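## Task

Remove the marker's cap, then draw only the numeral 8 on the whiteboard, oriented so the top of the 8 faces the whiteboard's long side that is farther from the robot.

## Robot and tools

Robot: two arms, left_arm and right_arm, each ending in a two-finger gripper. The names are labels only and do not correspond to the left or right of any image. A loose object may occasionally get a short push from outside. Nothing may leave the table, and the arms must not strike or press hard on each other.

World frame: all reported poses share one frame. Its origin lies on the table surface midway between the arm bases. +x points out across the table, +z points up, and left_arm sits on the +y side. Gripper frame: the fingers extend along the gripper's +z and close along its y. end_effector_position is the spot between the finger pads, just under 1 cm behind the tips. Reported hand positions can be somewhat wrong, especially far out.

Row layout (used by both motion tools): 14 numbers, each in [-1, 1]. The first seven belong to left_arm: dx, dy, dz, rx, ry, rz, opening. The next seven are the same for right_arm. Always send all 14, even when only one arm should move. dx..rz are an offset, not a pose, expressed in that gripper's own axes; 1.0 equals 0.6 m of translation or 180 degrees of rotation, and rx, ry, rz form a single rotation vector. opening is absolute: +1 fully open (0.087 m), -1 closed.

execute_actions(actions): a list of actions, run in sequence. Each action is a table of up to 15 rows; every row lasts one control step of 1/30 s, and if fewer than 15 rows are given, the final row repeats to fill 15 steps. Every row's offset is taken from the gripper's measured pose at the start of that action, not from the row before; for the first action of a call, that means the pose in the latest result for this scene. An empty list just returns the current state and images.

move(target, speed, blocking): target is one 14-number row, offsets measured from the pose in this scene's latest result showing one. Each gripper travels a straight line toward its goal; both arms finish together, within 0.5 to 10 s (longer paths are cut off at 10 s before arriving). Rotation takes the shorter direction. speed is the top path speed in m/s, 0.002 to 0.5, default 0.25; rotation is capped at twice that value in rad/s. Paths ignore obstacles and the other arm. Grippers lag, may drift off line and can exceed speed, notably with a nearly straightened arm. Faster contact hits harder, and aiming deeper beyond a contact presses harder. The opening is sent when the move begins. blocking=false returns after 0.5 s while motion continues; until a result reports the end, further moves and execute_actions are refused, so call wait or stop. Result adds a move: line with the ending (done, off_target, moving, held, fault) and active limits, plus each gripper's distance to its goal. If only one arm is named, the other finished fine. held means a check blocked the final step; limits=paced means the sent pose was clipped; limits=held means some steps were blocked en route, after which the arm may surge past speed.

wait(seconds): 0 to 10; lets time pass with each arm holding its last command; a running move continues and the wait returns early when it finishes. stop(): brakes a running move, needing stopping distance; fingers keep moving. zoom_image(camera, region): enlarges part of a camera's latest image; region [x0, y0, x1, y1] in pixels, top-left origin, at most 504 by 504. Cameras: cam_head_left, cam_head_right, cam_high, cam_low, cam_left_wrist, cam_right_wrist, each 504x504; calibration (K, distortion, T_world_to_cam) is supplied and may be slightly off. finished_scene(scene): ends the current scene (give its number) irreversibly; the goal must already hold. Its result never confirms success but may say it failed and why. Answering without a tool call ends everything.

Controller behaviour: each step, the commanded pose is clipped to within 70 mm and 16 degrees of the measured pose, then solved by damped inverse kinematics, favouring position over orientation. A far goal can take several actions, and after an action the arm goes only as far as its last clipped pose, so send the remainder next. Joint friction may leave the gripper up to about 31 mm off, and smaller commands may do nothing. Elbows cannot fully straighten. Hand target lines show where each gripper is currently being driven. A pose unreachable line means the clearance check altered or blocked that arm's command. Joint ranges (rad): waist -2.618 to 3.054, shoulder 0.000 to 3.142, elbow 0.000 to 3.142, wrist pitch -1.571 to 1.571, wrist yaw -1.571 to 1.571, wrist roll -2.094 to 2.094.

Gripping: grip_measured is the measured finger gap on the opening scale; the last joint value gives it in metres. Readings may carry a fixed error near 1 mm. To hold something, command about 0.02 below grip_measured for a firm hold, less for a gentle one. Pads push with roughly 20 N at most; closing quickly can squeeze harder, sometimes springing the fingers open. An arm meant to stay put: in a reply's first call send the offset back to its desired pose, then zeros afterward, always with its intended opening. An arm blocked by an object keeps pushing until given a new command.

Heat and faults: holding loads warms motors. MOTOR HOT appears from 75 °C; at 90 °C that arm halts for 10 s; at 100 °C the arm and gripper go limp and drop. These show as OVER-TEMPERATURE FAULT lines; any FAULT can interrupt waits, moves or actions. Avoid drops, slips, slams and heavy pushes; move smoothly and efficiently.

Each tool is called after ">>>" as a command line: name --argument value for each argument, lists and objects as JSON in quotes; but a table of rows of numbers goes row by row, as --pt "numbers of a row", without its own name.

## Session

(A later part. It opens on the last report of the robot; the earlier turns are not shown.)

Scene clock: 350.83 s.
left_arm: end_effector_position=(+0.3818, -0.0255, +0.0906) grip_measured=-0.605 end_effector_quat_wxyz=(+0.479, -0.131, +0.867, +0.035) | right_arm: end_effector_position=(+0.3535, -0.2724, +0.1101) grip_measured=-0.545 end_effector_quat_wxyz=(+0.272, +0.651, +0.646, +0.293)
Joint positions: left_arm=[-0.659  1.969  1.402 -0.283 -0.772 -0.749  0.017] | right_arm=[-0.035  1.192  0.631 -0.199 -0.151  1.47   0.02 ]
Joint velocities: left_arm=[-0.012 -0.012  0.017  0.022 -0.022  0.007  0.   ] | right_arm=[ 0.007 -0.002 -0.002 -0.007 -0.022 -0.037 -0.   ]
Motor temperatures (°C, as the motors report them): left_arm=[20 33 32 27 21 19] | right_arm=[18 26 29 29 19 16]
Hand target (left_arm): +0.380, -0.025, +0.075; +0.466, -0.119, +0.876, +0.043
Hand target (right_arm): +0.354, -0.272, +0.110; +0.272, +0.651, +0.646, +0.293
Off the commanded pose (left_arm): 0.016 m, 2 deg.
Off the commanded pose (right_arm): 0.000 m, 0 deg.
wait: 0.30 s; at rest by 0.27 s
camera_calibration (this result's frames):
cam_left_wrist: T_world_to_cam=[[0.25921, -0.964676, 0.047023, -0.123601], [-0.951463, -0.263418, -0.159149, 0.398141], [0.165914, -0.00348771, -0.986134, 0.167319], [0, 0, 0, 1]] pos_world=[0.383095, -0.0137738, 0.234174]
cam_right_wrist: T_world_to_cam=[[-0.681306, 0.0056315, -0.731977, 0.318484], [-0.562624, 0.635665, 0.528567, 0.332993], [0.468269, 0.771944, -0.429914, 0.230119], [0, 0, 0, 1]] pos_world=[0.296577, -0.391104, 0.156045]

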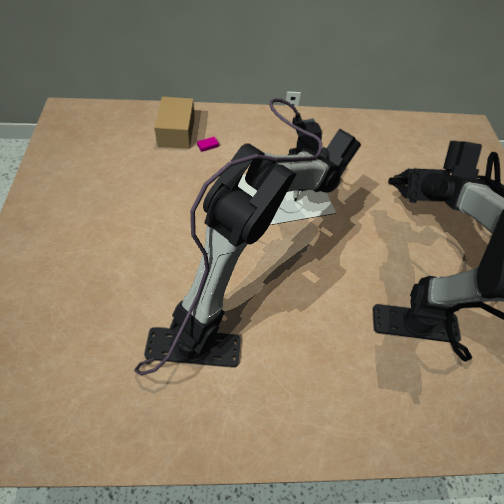

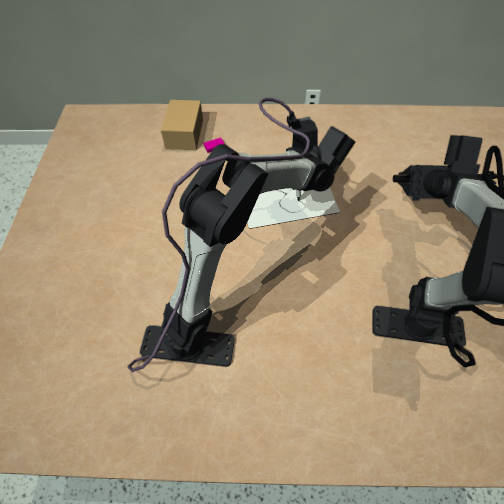

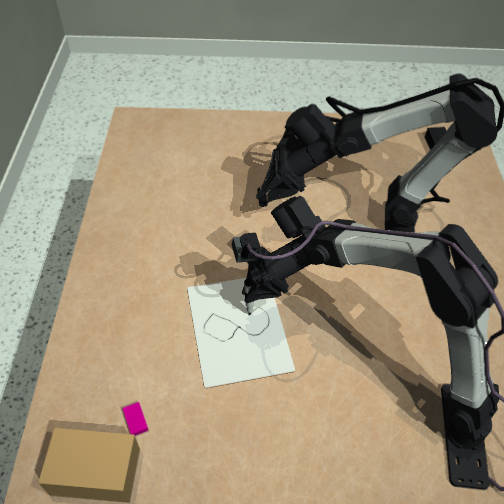

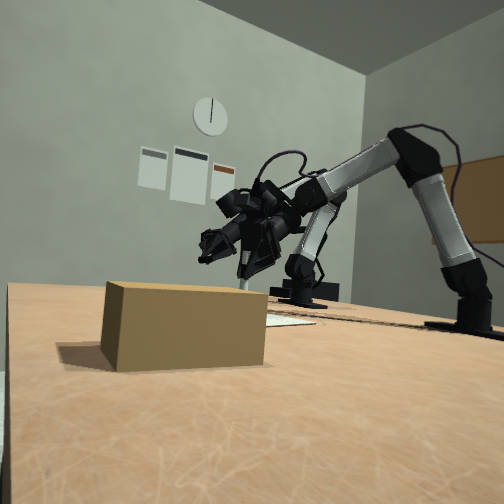

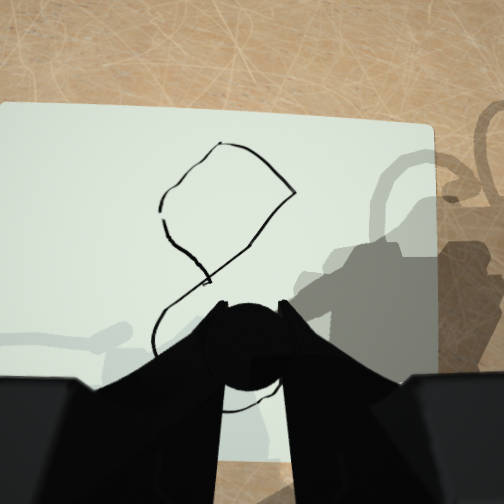

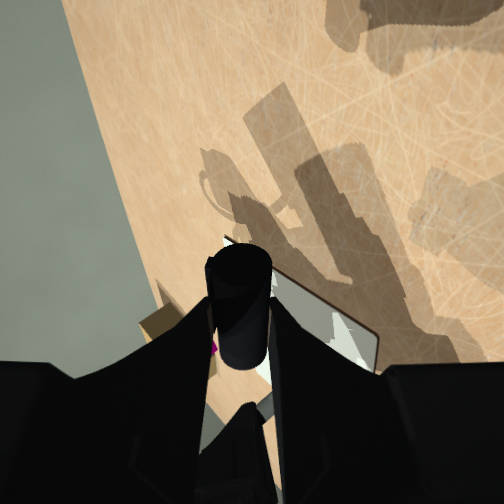

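>>> execute_actions --actions '[[[0.019,0.004,0.017,-0.006,0.01,0.011,-0.7,0,0,0,0,0,0,-0.6],[0.016,0.009,0.021,-0.006,0.01,0.011,-0.7,0,0,0,0,0,0,-0.6],[0.013,0.013,0.026,-0.006,0.01,0.011,-0.7,0,0,0,0,0,0,-0.6],[0.01,0.018,0.03,-0.006,0.01,0.011,-0.7,0,0,0,0,0,0,-0.6],[0.008,0.022,0.034,-0.006,0.01,0.011,-0.7,0,0,0,0,0,0,-0.6],[0.005,0.027,0.039,-0.006,0.01,0.011,-0.7,0,0,0,0,0,0,-0.6],[0.002,0.031,0.043,-0.006,0.01,0.011,-0.7,0,0,0,0,0,0,-0.6],[0,0.036,0.047,-0.006,0.01,0.011,-0.7,0,0,0,0,0,0,-0.6],[-0.003,0.04,0.051,-0.006,0.01,0.011,-0.7,0,0,0,0,0,0,-0.6],[-0.006,0.044,0.056,-0.006,0.01,0.011,-0.7,0,0,0,0,0,0,-0.6]]]'

>>> wait --seconds 0.3

>>> zoom_image --camera "cam_high" --region '[170,260,310,400]'

Scene clock: 360.53 s.
left_arm: end_effector_position=(+0.4086, +0.0080, +0.0917) grip_measured=-0.605 end_effector_quat_wxyz=(+0.476, -0.140, +0.867, +0.046) | right_arm: end_effector_position=(+0.3535, -0.2724, +0.1101) grip_measured=-0.545 end_effector_quat_wxyz=(+0.272, +0.651, +0.646, +0.293)
Joint positions: left_arm=[-0.56   1.972  1.404 -0.243 -0.726 -0.673  0.017] | right_arm=[-0.035  1.192  0.631 -0.199 -0.151  1.47   0.02 ]
Joint velocities: left_arm=[-0.002 -0.012 -0.061  0.095  0.066  0.066 -0.   ] | right_arm=[ 0.002 -0.012  0.007 -0.051  0.007  0.051 -0.   ]
Motor temperatures (°C, as the motors report them): left_arm=[20 33 32 27 21 19] | right_arm=[18 26 29 29 19 16]
Hand target (left_arm): +0.404, +0.007, +0.074; +0.463, -0.121, +0.876, +0.050
Hand target (right_arm): +0.354, -0.272, +0.110; +0.272, +0.651, +0.646, +0.293
Off the commanded pose (left_arm): 0.018 m, 3 deg.
Off the commanded pose (right_arm): 0.000 m, 0 deg.
camera_calibration (this result's frames):
cam_left_wrist: T_world_to_cam=[[0.284484, -0.958019, 0.0355988, -0.107587], [-0.94539, -0.286509, -0.155407, 0.429975], [0.159082, 0.010556, -0.987209, 0.166914], [0, 0, 0, 1]] pos_world=[0.410548, 0.0183595, 0.23543]
cam_right_wrist: T_world_to_cam=[[-0.681306, 0.0056315, -0.731977, 0.318484], [-0.562624, 0.635665, 0.528567, 0.332993], [0.468269, 0.771944, -0.429914, 0.230119], [0, 0, 0, 1]] pos_world=[0.296577, -0.391104, 0.156045]

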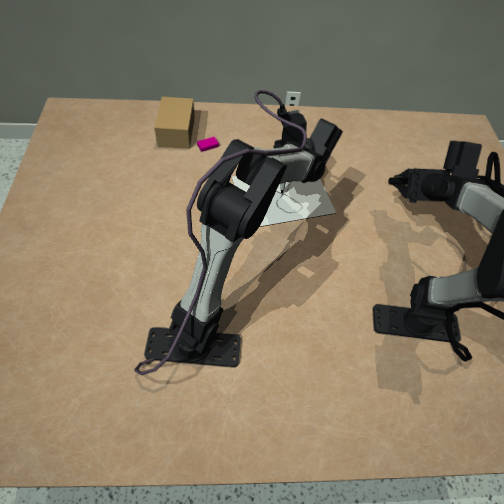

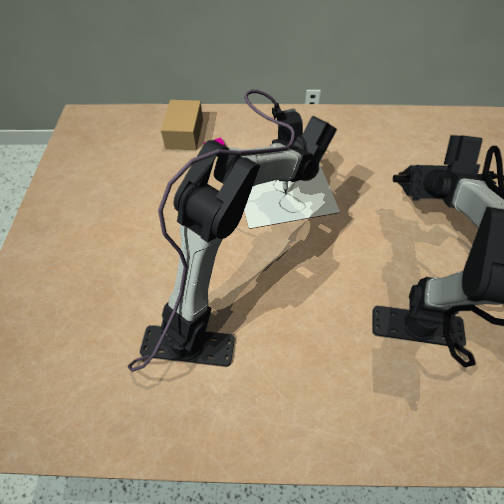

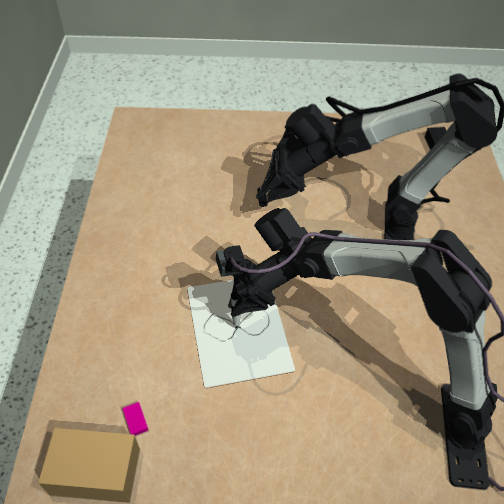

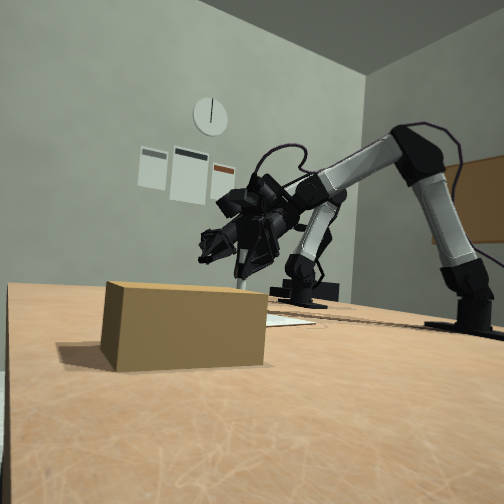

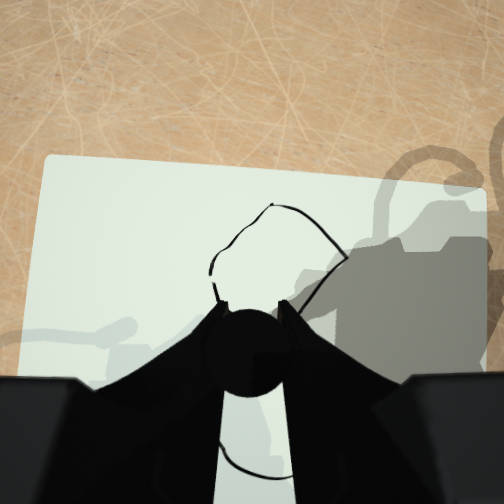

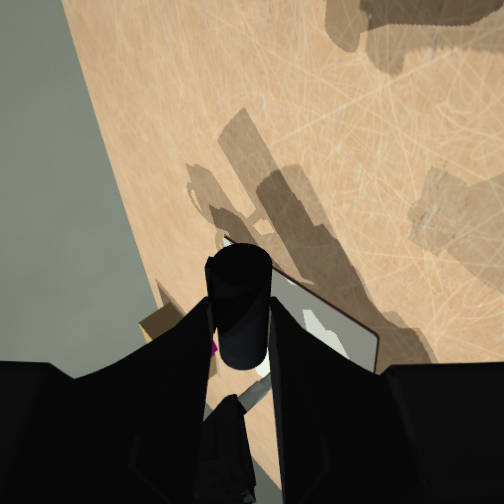

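Scene clock: 360.83 s.
left_arm: end_effector_position=(+0.4090, +0.0077, +0.0912) grip_measured=-0.605 end_effector_quat_wxyz=(+0.477, -0.134, +0.867, +0.046) | right_arm: end_effector_position=(+0.3535, -0.2724, +0.1101) grip_measured=-0.545 end_effector_quat_wxyz=(+0.272, +0.651, +0.646, +0.293)
Joint positions: left_arm=[-0.56   1.972  1.401 -0.233 -0.722 -0.659  0.017] | right_arm=[-0.035  1.192  0.631 -0.199 -0.151  1.47   0.02 ]
Joint velocities: left_arm=[ 0.002 -0.002 -0.012  0.066  0.007 -0.022 -0.001] | right_arm=[-0.007  0.002  0.017  0.037  0.007 -0.095 -0.   ]
Motor temperatures (°C, as the motors report them): left_arm=[20 33 32 27 21 19] | right_arm=[18 26 29 29 19 16]
Hand target (left_arm): +0.404, +0.007, +0.074; +0.463, -0.121, +0.876, +0.050
Hand target (right_arm): +0.354, -0.272, +0.110; +0.272, +0.651, +0.646, +0.293
Off the commanded pose (left_arm): 0.018 m, 2 deg.
Off the commanded pose (right_arm): 0.000 m, 0 deg.
wait: 0.30 s; at rest by 0.20 s
camera_calibration (this result's frames):
cam_left_wrist: T_world_to_cam=[[0.275186, -0.960913, 0.0303055, -0.103688], [-0.948122, -0.276472, -0.156934, 0.431335], [0.159178, 0.0144527, -0.987144, 0.166328], [0, 0, 0, 1]] pos_world=[0.411016, 0.0172133, 0.235023]
cam_right_wrist: T_world_to_cam=[[-0.681306, 0.0056315, -0.731977, 0.318484], [-0.562624, 0.635665, 0.528567, 0.332993], [0.468269, 0.771944, -0.429914, 0.230119], [0, 0, 0, 1]] pos_world=[0.296577, -0.391104, 0.156045]

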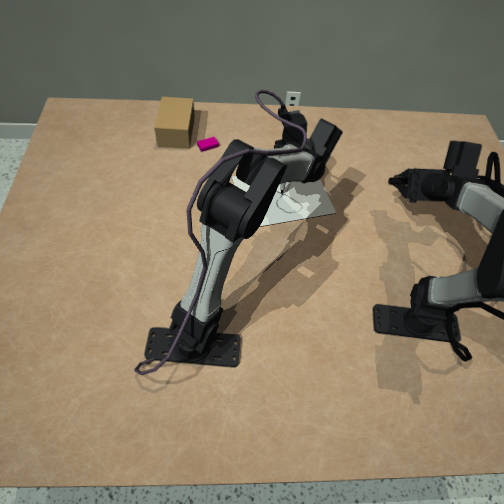

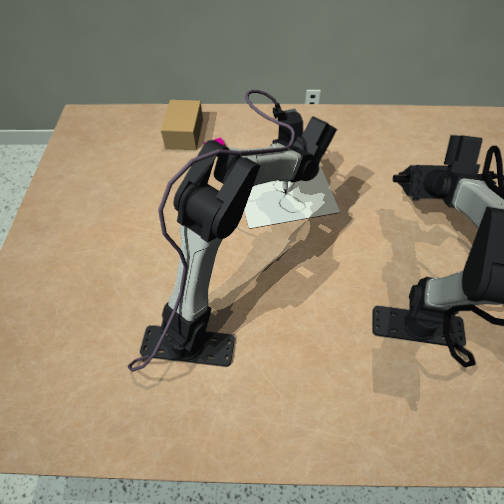

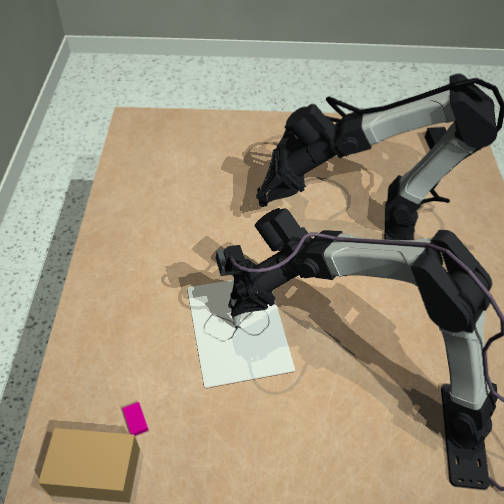

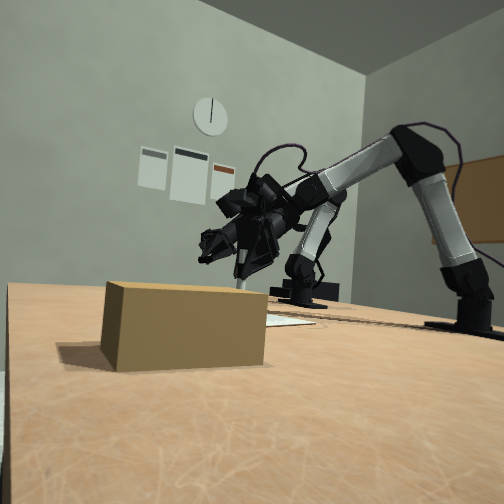

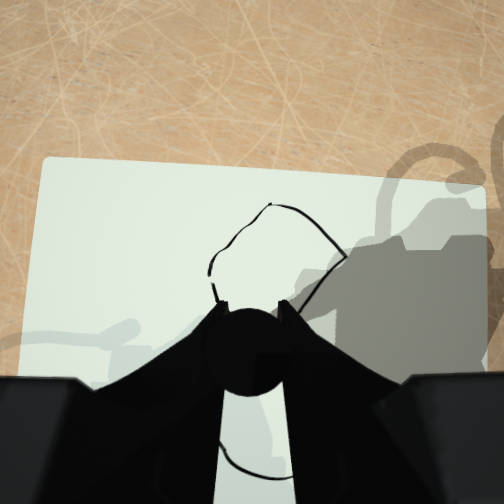

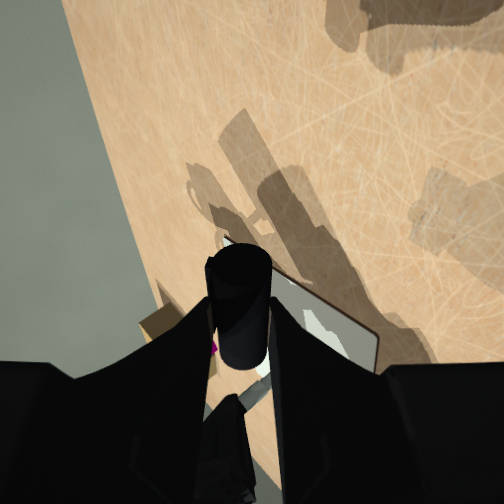

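Region (170, 260, 310, 400) of cam_high's 504x504 image, scaled by 3.600, with more detail than that image has.

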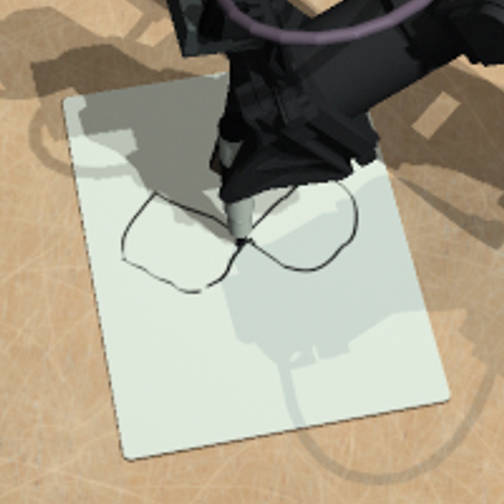

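>>> execute_actions --actions '[[[0.022,0.005,0.011,-0.006,0.01,0.011,-0.7,0,0,0,0,0,0,-0.6],[0.02,0.011,0.015,-0.006,0.01,0.011,-0.7,0,0,0,0,0,0,-0.6],[0.017,0.017,0.019,-0.006,0.01,0.011,-0.7,0,0,0,0,0,0,-0.6],[0.015,0.022,0.023,-0.006,0.01,0.011,-0.7,0,0,0,0,0,0,-0.6],[0.012,0.028,0.027,-0.006,0.01,0.011,-0.7,0,0,0,0,0,0,-0.6],[0.009,0.033,0.032,-0.006,0.01,0.011,-0.7,0,0,0,0,0,0,-0.6],[0.006,0.037,0.037,-0.006,0.01,0.011,-0.7,0,0,0,0,0,0,-0.6],[0.002,0.04,0.043,-0.006,0.01,0.011,-0.7,0,0,0,0,0,0,-0.6],[-0.002,0.042,0.049,-0.006,0.01,0.011,-0.7,0,0,0,0,0,0,-0.6],[-0.006,0.044,0.055,-0.006,0.01,0.011,-0.7,0,0,0,0,0,0,-0.6],[-0.01,0.045,0.061,-0.006,0.01,0.011,-0.7,0,0,0,0,0,0,-0.6],[-0.013,0.046,0.067,-0.006,0.01,0.011,-0.7,0,0,0,0,0,0,-0.6],[-0.016,0.046,0.072,-0.006,0.01,0.011,-0.7,0,0,0,0,0,0,-0.6]]]'

>>> wait --seconds 0.3

>>> move --target '[-0.12,0,-0.08,0,0,0,-0.7,0,0,0,0,0,0,-0.6]' --speed 0.15

>>> zoom_image --camera "cam_high" --region '[170,260,310,400]'

Scene clock: 374.77 s.
left_arm: end_effector_position=(+0.4373, +0.0475, +0.0907) grip_measured=-0.605 end_effector_quat_wxyz=(+0.474, -0.145, +0.866, +0.058) | right_arm: end_effector_position=(+0.3535, -0.2724, +0.1101) grip_measured=-0.545 end_effector_quat_wxyz=(+0.272, +0.651, +0.646, +0.293)
Joint positions: left_arm=[-0.45   1.986  1.411 -0.19  -0.668 -0.58   0.017] | right_arm=[-0.035  1.192  0.631 -0.199 -0.151  1.47   0.02 ]
Joint velocities: left_arm=[ 0.12   0.11   0.071  0.125  0.095  0.154 -0.001] | right_arm=[-0.007  0.002 -0.007 -0.022  0.007 -0.081 -0.002]
Motor temperatures (°C, as the motors report them): left_arm=[20 34 31 28 21 19] | right_arm=[18 26 29 29 19 16]
Hand target (left_arm): +0.440, +0.045, +0.075; +0.461, -0.125, +0.876, +0.061
Hand target (right_arm): +0.354, -0.272, +0.110; +0.272, +0.651, +0.646, +0.293
Off the commanded pose (left_arm): 0.017 m, 3 deg.
Off the commanded pose (right_arm): 0.000 m, 0 deg.
camera_calibration (this result's frames):
cam_left_wrist: T_world_to_cam=[[0.303672, -0.95259, 0.0188363, -0.0849939], [-0.94044, -0.302853, -0.154446, 0.466828], [0.152828, 0.0291864, -0.987822, 0.162842], [0, 0, 0, 1]] pos_world=[0.439947, 0.0556628, 0.234559]
cam_right_wrist: T_world_to_cam=[[-0.681306, 0.0056315, -0.731977, 0.318484], [-0.562624, 0.635665, 0.528567, 0.332993], [0.468269, 0.771944, -0.429914, 0.230119], [0, 0, 0, 1]] pos_world=[0.296577, -0.391104, 0.156045]

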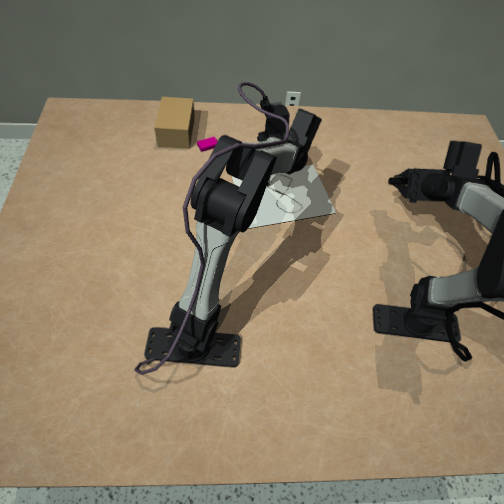

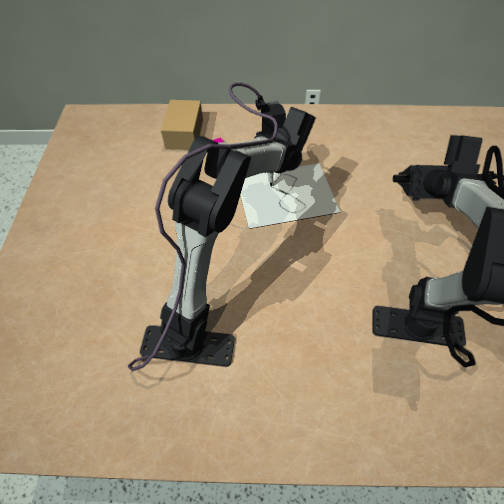

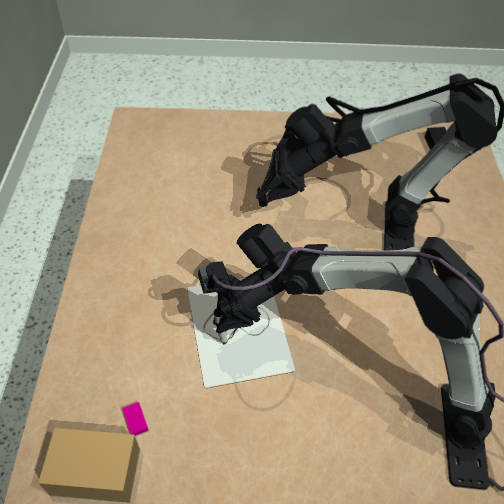

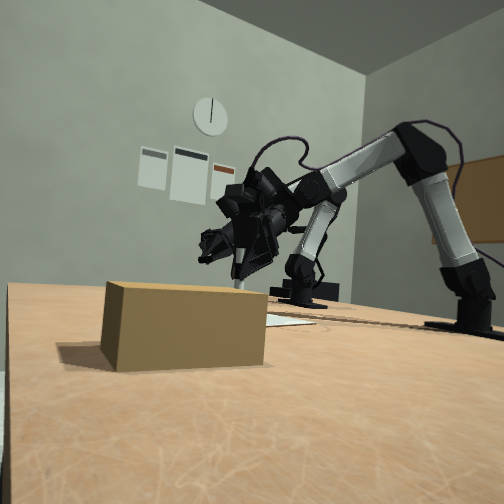

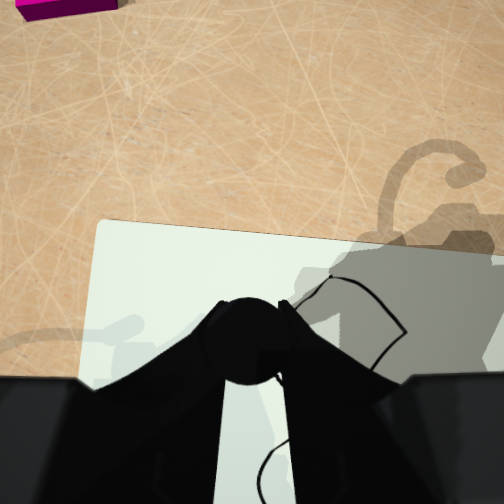

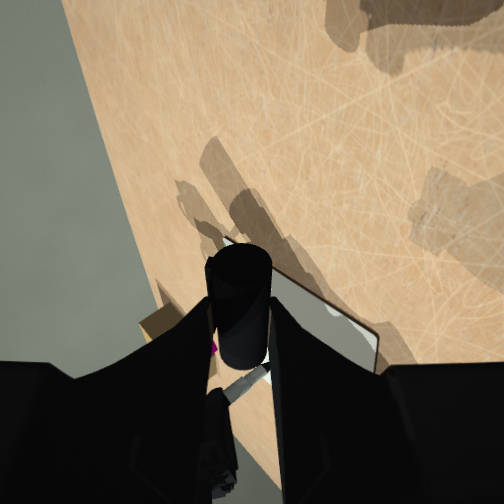

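Scene clock: 375.07 s.
left_arm: end_effector_position=(+0.4394, +0.0473, +0.0907) grip_measured=-0.605 end_effector_quat_wxyz=(+0.475, -0.136, +0.868, +0.058) | right_arm: end_effector_position=(+0.3535, -0.2724, +0.1101) grip_measured=-0.545 end_effector_quat_wxyz=(+0.272, +0.651, +0.646, +0.293)
Joint positions: left_arm=[-0.446  1.989  1.414 -0.181 -0.659 -0.558  0.017] | right_arm=[-0.035  1.192  0.631 -0.199 -0.151  1.47   0.02 ]
Joint velocities: left_arm=[ 0.002 -0.002 -0.002 -0.022 -0.066  0.037 -0.   ] | right_arm=[-0.012  0.012 -0.002 -0.007  0.037 -0.066  0.001]
Motor temperatures (°C, as the motors report them): left_arm=[20 34 31 28 21 19] | right_arm=[18 26 29 30 19 16]
Hand target (left_arm): +0.440, +0.045, +0.075; +0.461, -0.125, +0.876, +0.060
Hand target (right_arm): +0.354, -0.272, +0.110; +0.272, +0.651, +0.646, +0.293
Off the commanded pose (left_arm): 0.016 m, 2 deg.
Off the commanded pose (right_arm): 0.000 m, 0 deg.
wait: 0.30 s; no rest
camera_calibration (this result's frames):
cam_left_wrist: T_world_to_cam=[[0.289101, -0.957236, 0.0109366, -0.0784902], [-0.945197, -0.287239, -0.155228, 0.470139], [0.151731, 0.0345394, -0.987818, 0.162796], [0, 0, 0, 1]] pos_world=[0.442365, 0.0542856, 0.23465]
cam_right_wrist: T_world_to_cam=[[-0.681306, 0.0056315, -0.731977, 0.318484], [-0.562624, 0.635665, 0.528567, 0.332993], [0.468269, 0.771944, -0.429914, 0.230119], [0, 0, 0, 1]] pos_world=[0.296577, -0.391104, 0.156045]

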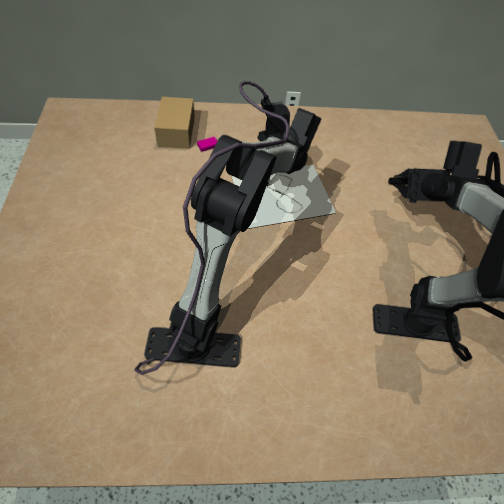

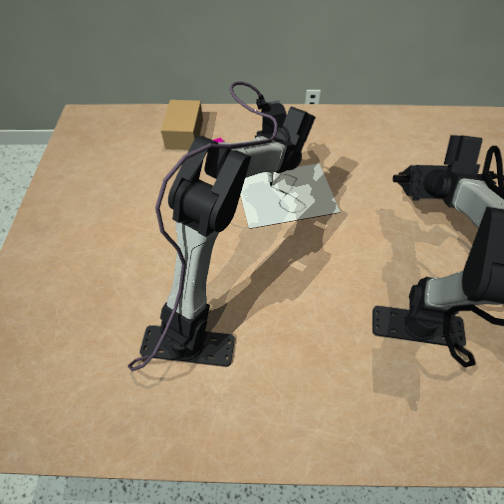

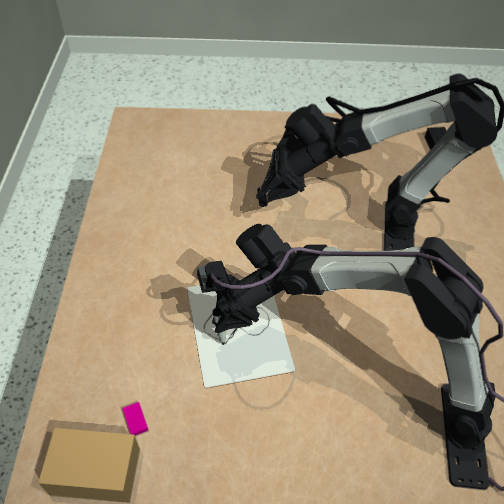

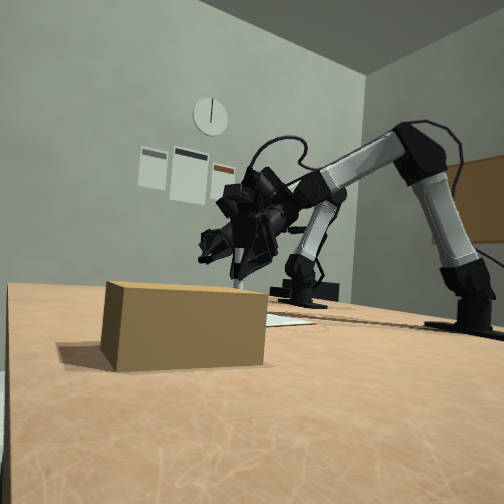

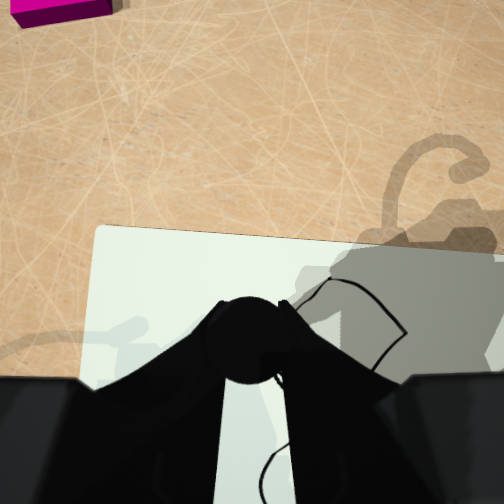

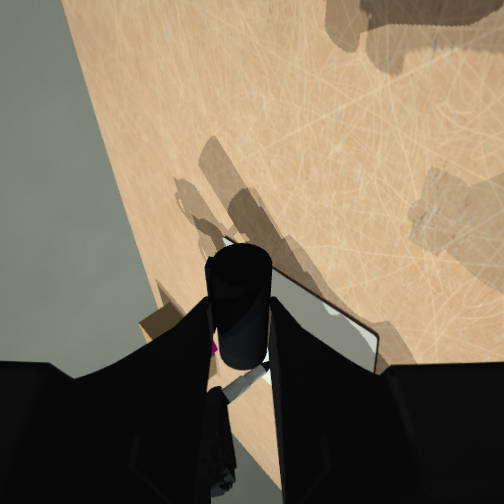

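Scene clock: 376.33 s.
left_arm: end_effector_position=(+0.4399, +0.0471, +0.1760) grip_measured=-0.605 end_effector_quat_wxyz=(+0.480, -0.138, +0.865, +0.053) | right_arm: end_effector_position=(+0.3535, -0.2724, +0.1101) grip_measured=-0.545 end_effector_quat_wxyz=(+0.272, +0.651, +0.646, +0.293)
Joint positions: left_arm=[-0.446  1.922  1.655 -0.473 -0.659 -0.558  0.017] | right_arm=[-0.035  1.192  0.631 -0.199 -0.151  1.47   0.02 ]
Joint velocities: left_arm=[ 0.002  0.022 -0.002  0.007  0.022  0.066  0.   ] | right_arm=[ 0.002  0.012 -0.007  0.095 -0.007  0.007  0.   ]
Motor temperatures (°C, as the motors report them): left_arm=[20 34 31 28 21 19] | right_arm=[18 26 29 30 19 16]
Hand target (left_arm): +0.438, +0.050, +0.177; +0.475, -0.136, +0.868, +0.058
Hand target (right_arm): +0.354, -0.272, +0.110; +0.272, +0.651, +0.646, +0.293
Off the commanded pose (left_arm): 0.004 m, 1 deg.
Off the commanded pose (right_arm): 0.000 m, 0 deg.
move: done
camera_calibration (this result's frames):
cam_left_wrist: T_world_to_cam=[[0.288661, -0.957154, 0.023034, -0.0817407], [-0.942956, -0.288383, -0.166344, 0.484744], [0.16586, 0.0262972, -0.985799, 0.240725], [0, 0, 0, 1]] pos_world=[0.440761, 0.0552228, 0.319823]
cam_right_wrist: T_world_to_cam=[[-0.681306, 0.0056315, -0.731977, 0.318484], [-0.562624, 0.635665, 0.528567, 0.332993], [0.468269, 0.771944, -0.429914, 0.230119], [0, 0, 0, 1]] pos_world=[0.296577, -0.391104, 0.156045]

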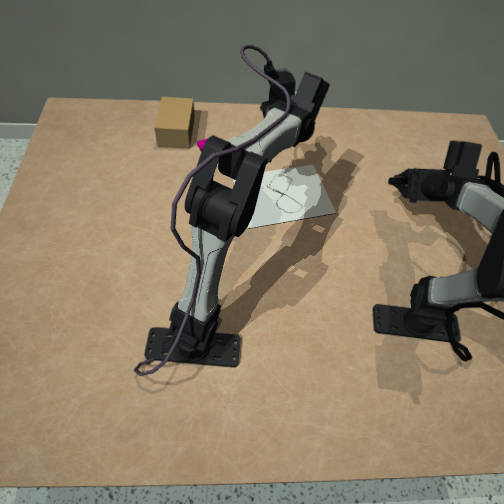

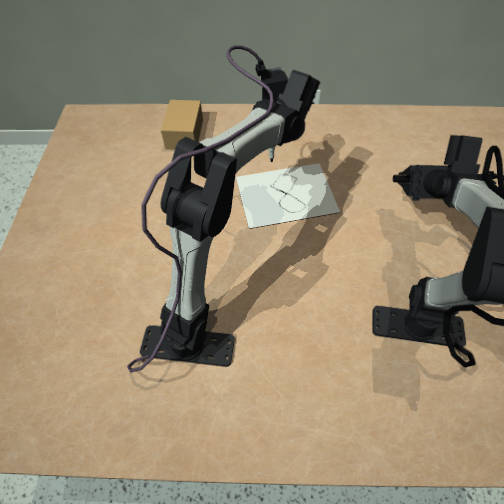

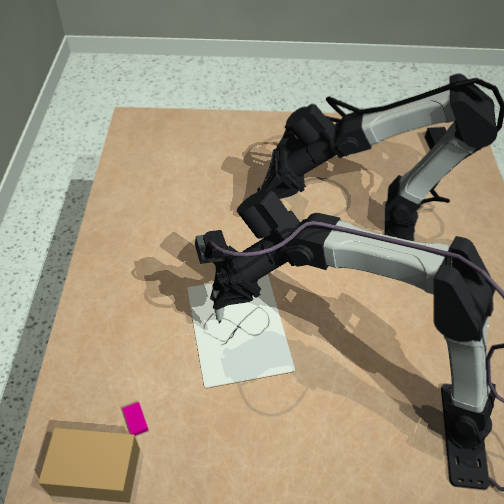

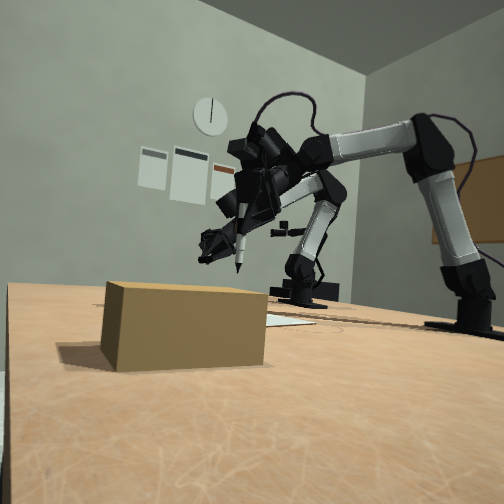

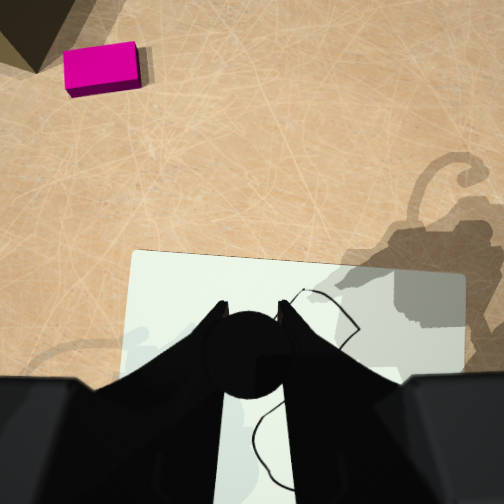

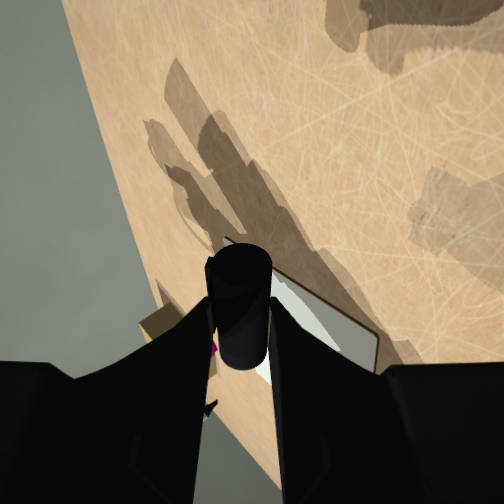

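Region (170, 260, 310, 400) of cam_high's 504x504 image, scaled by 3.600, with more detail than that image has.

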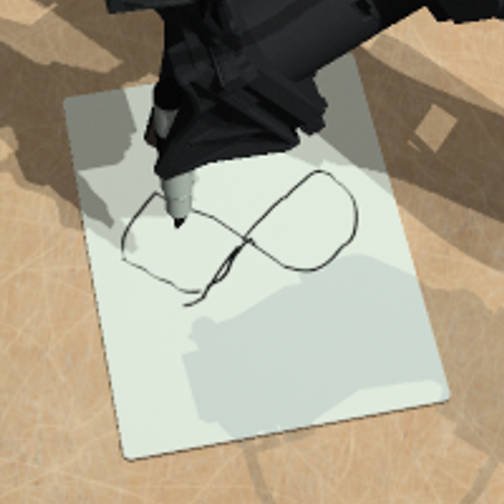

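Small spur, but a recognisable 8.

>>> finished_scene --scene 1

The scene is finished.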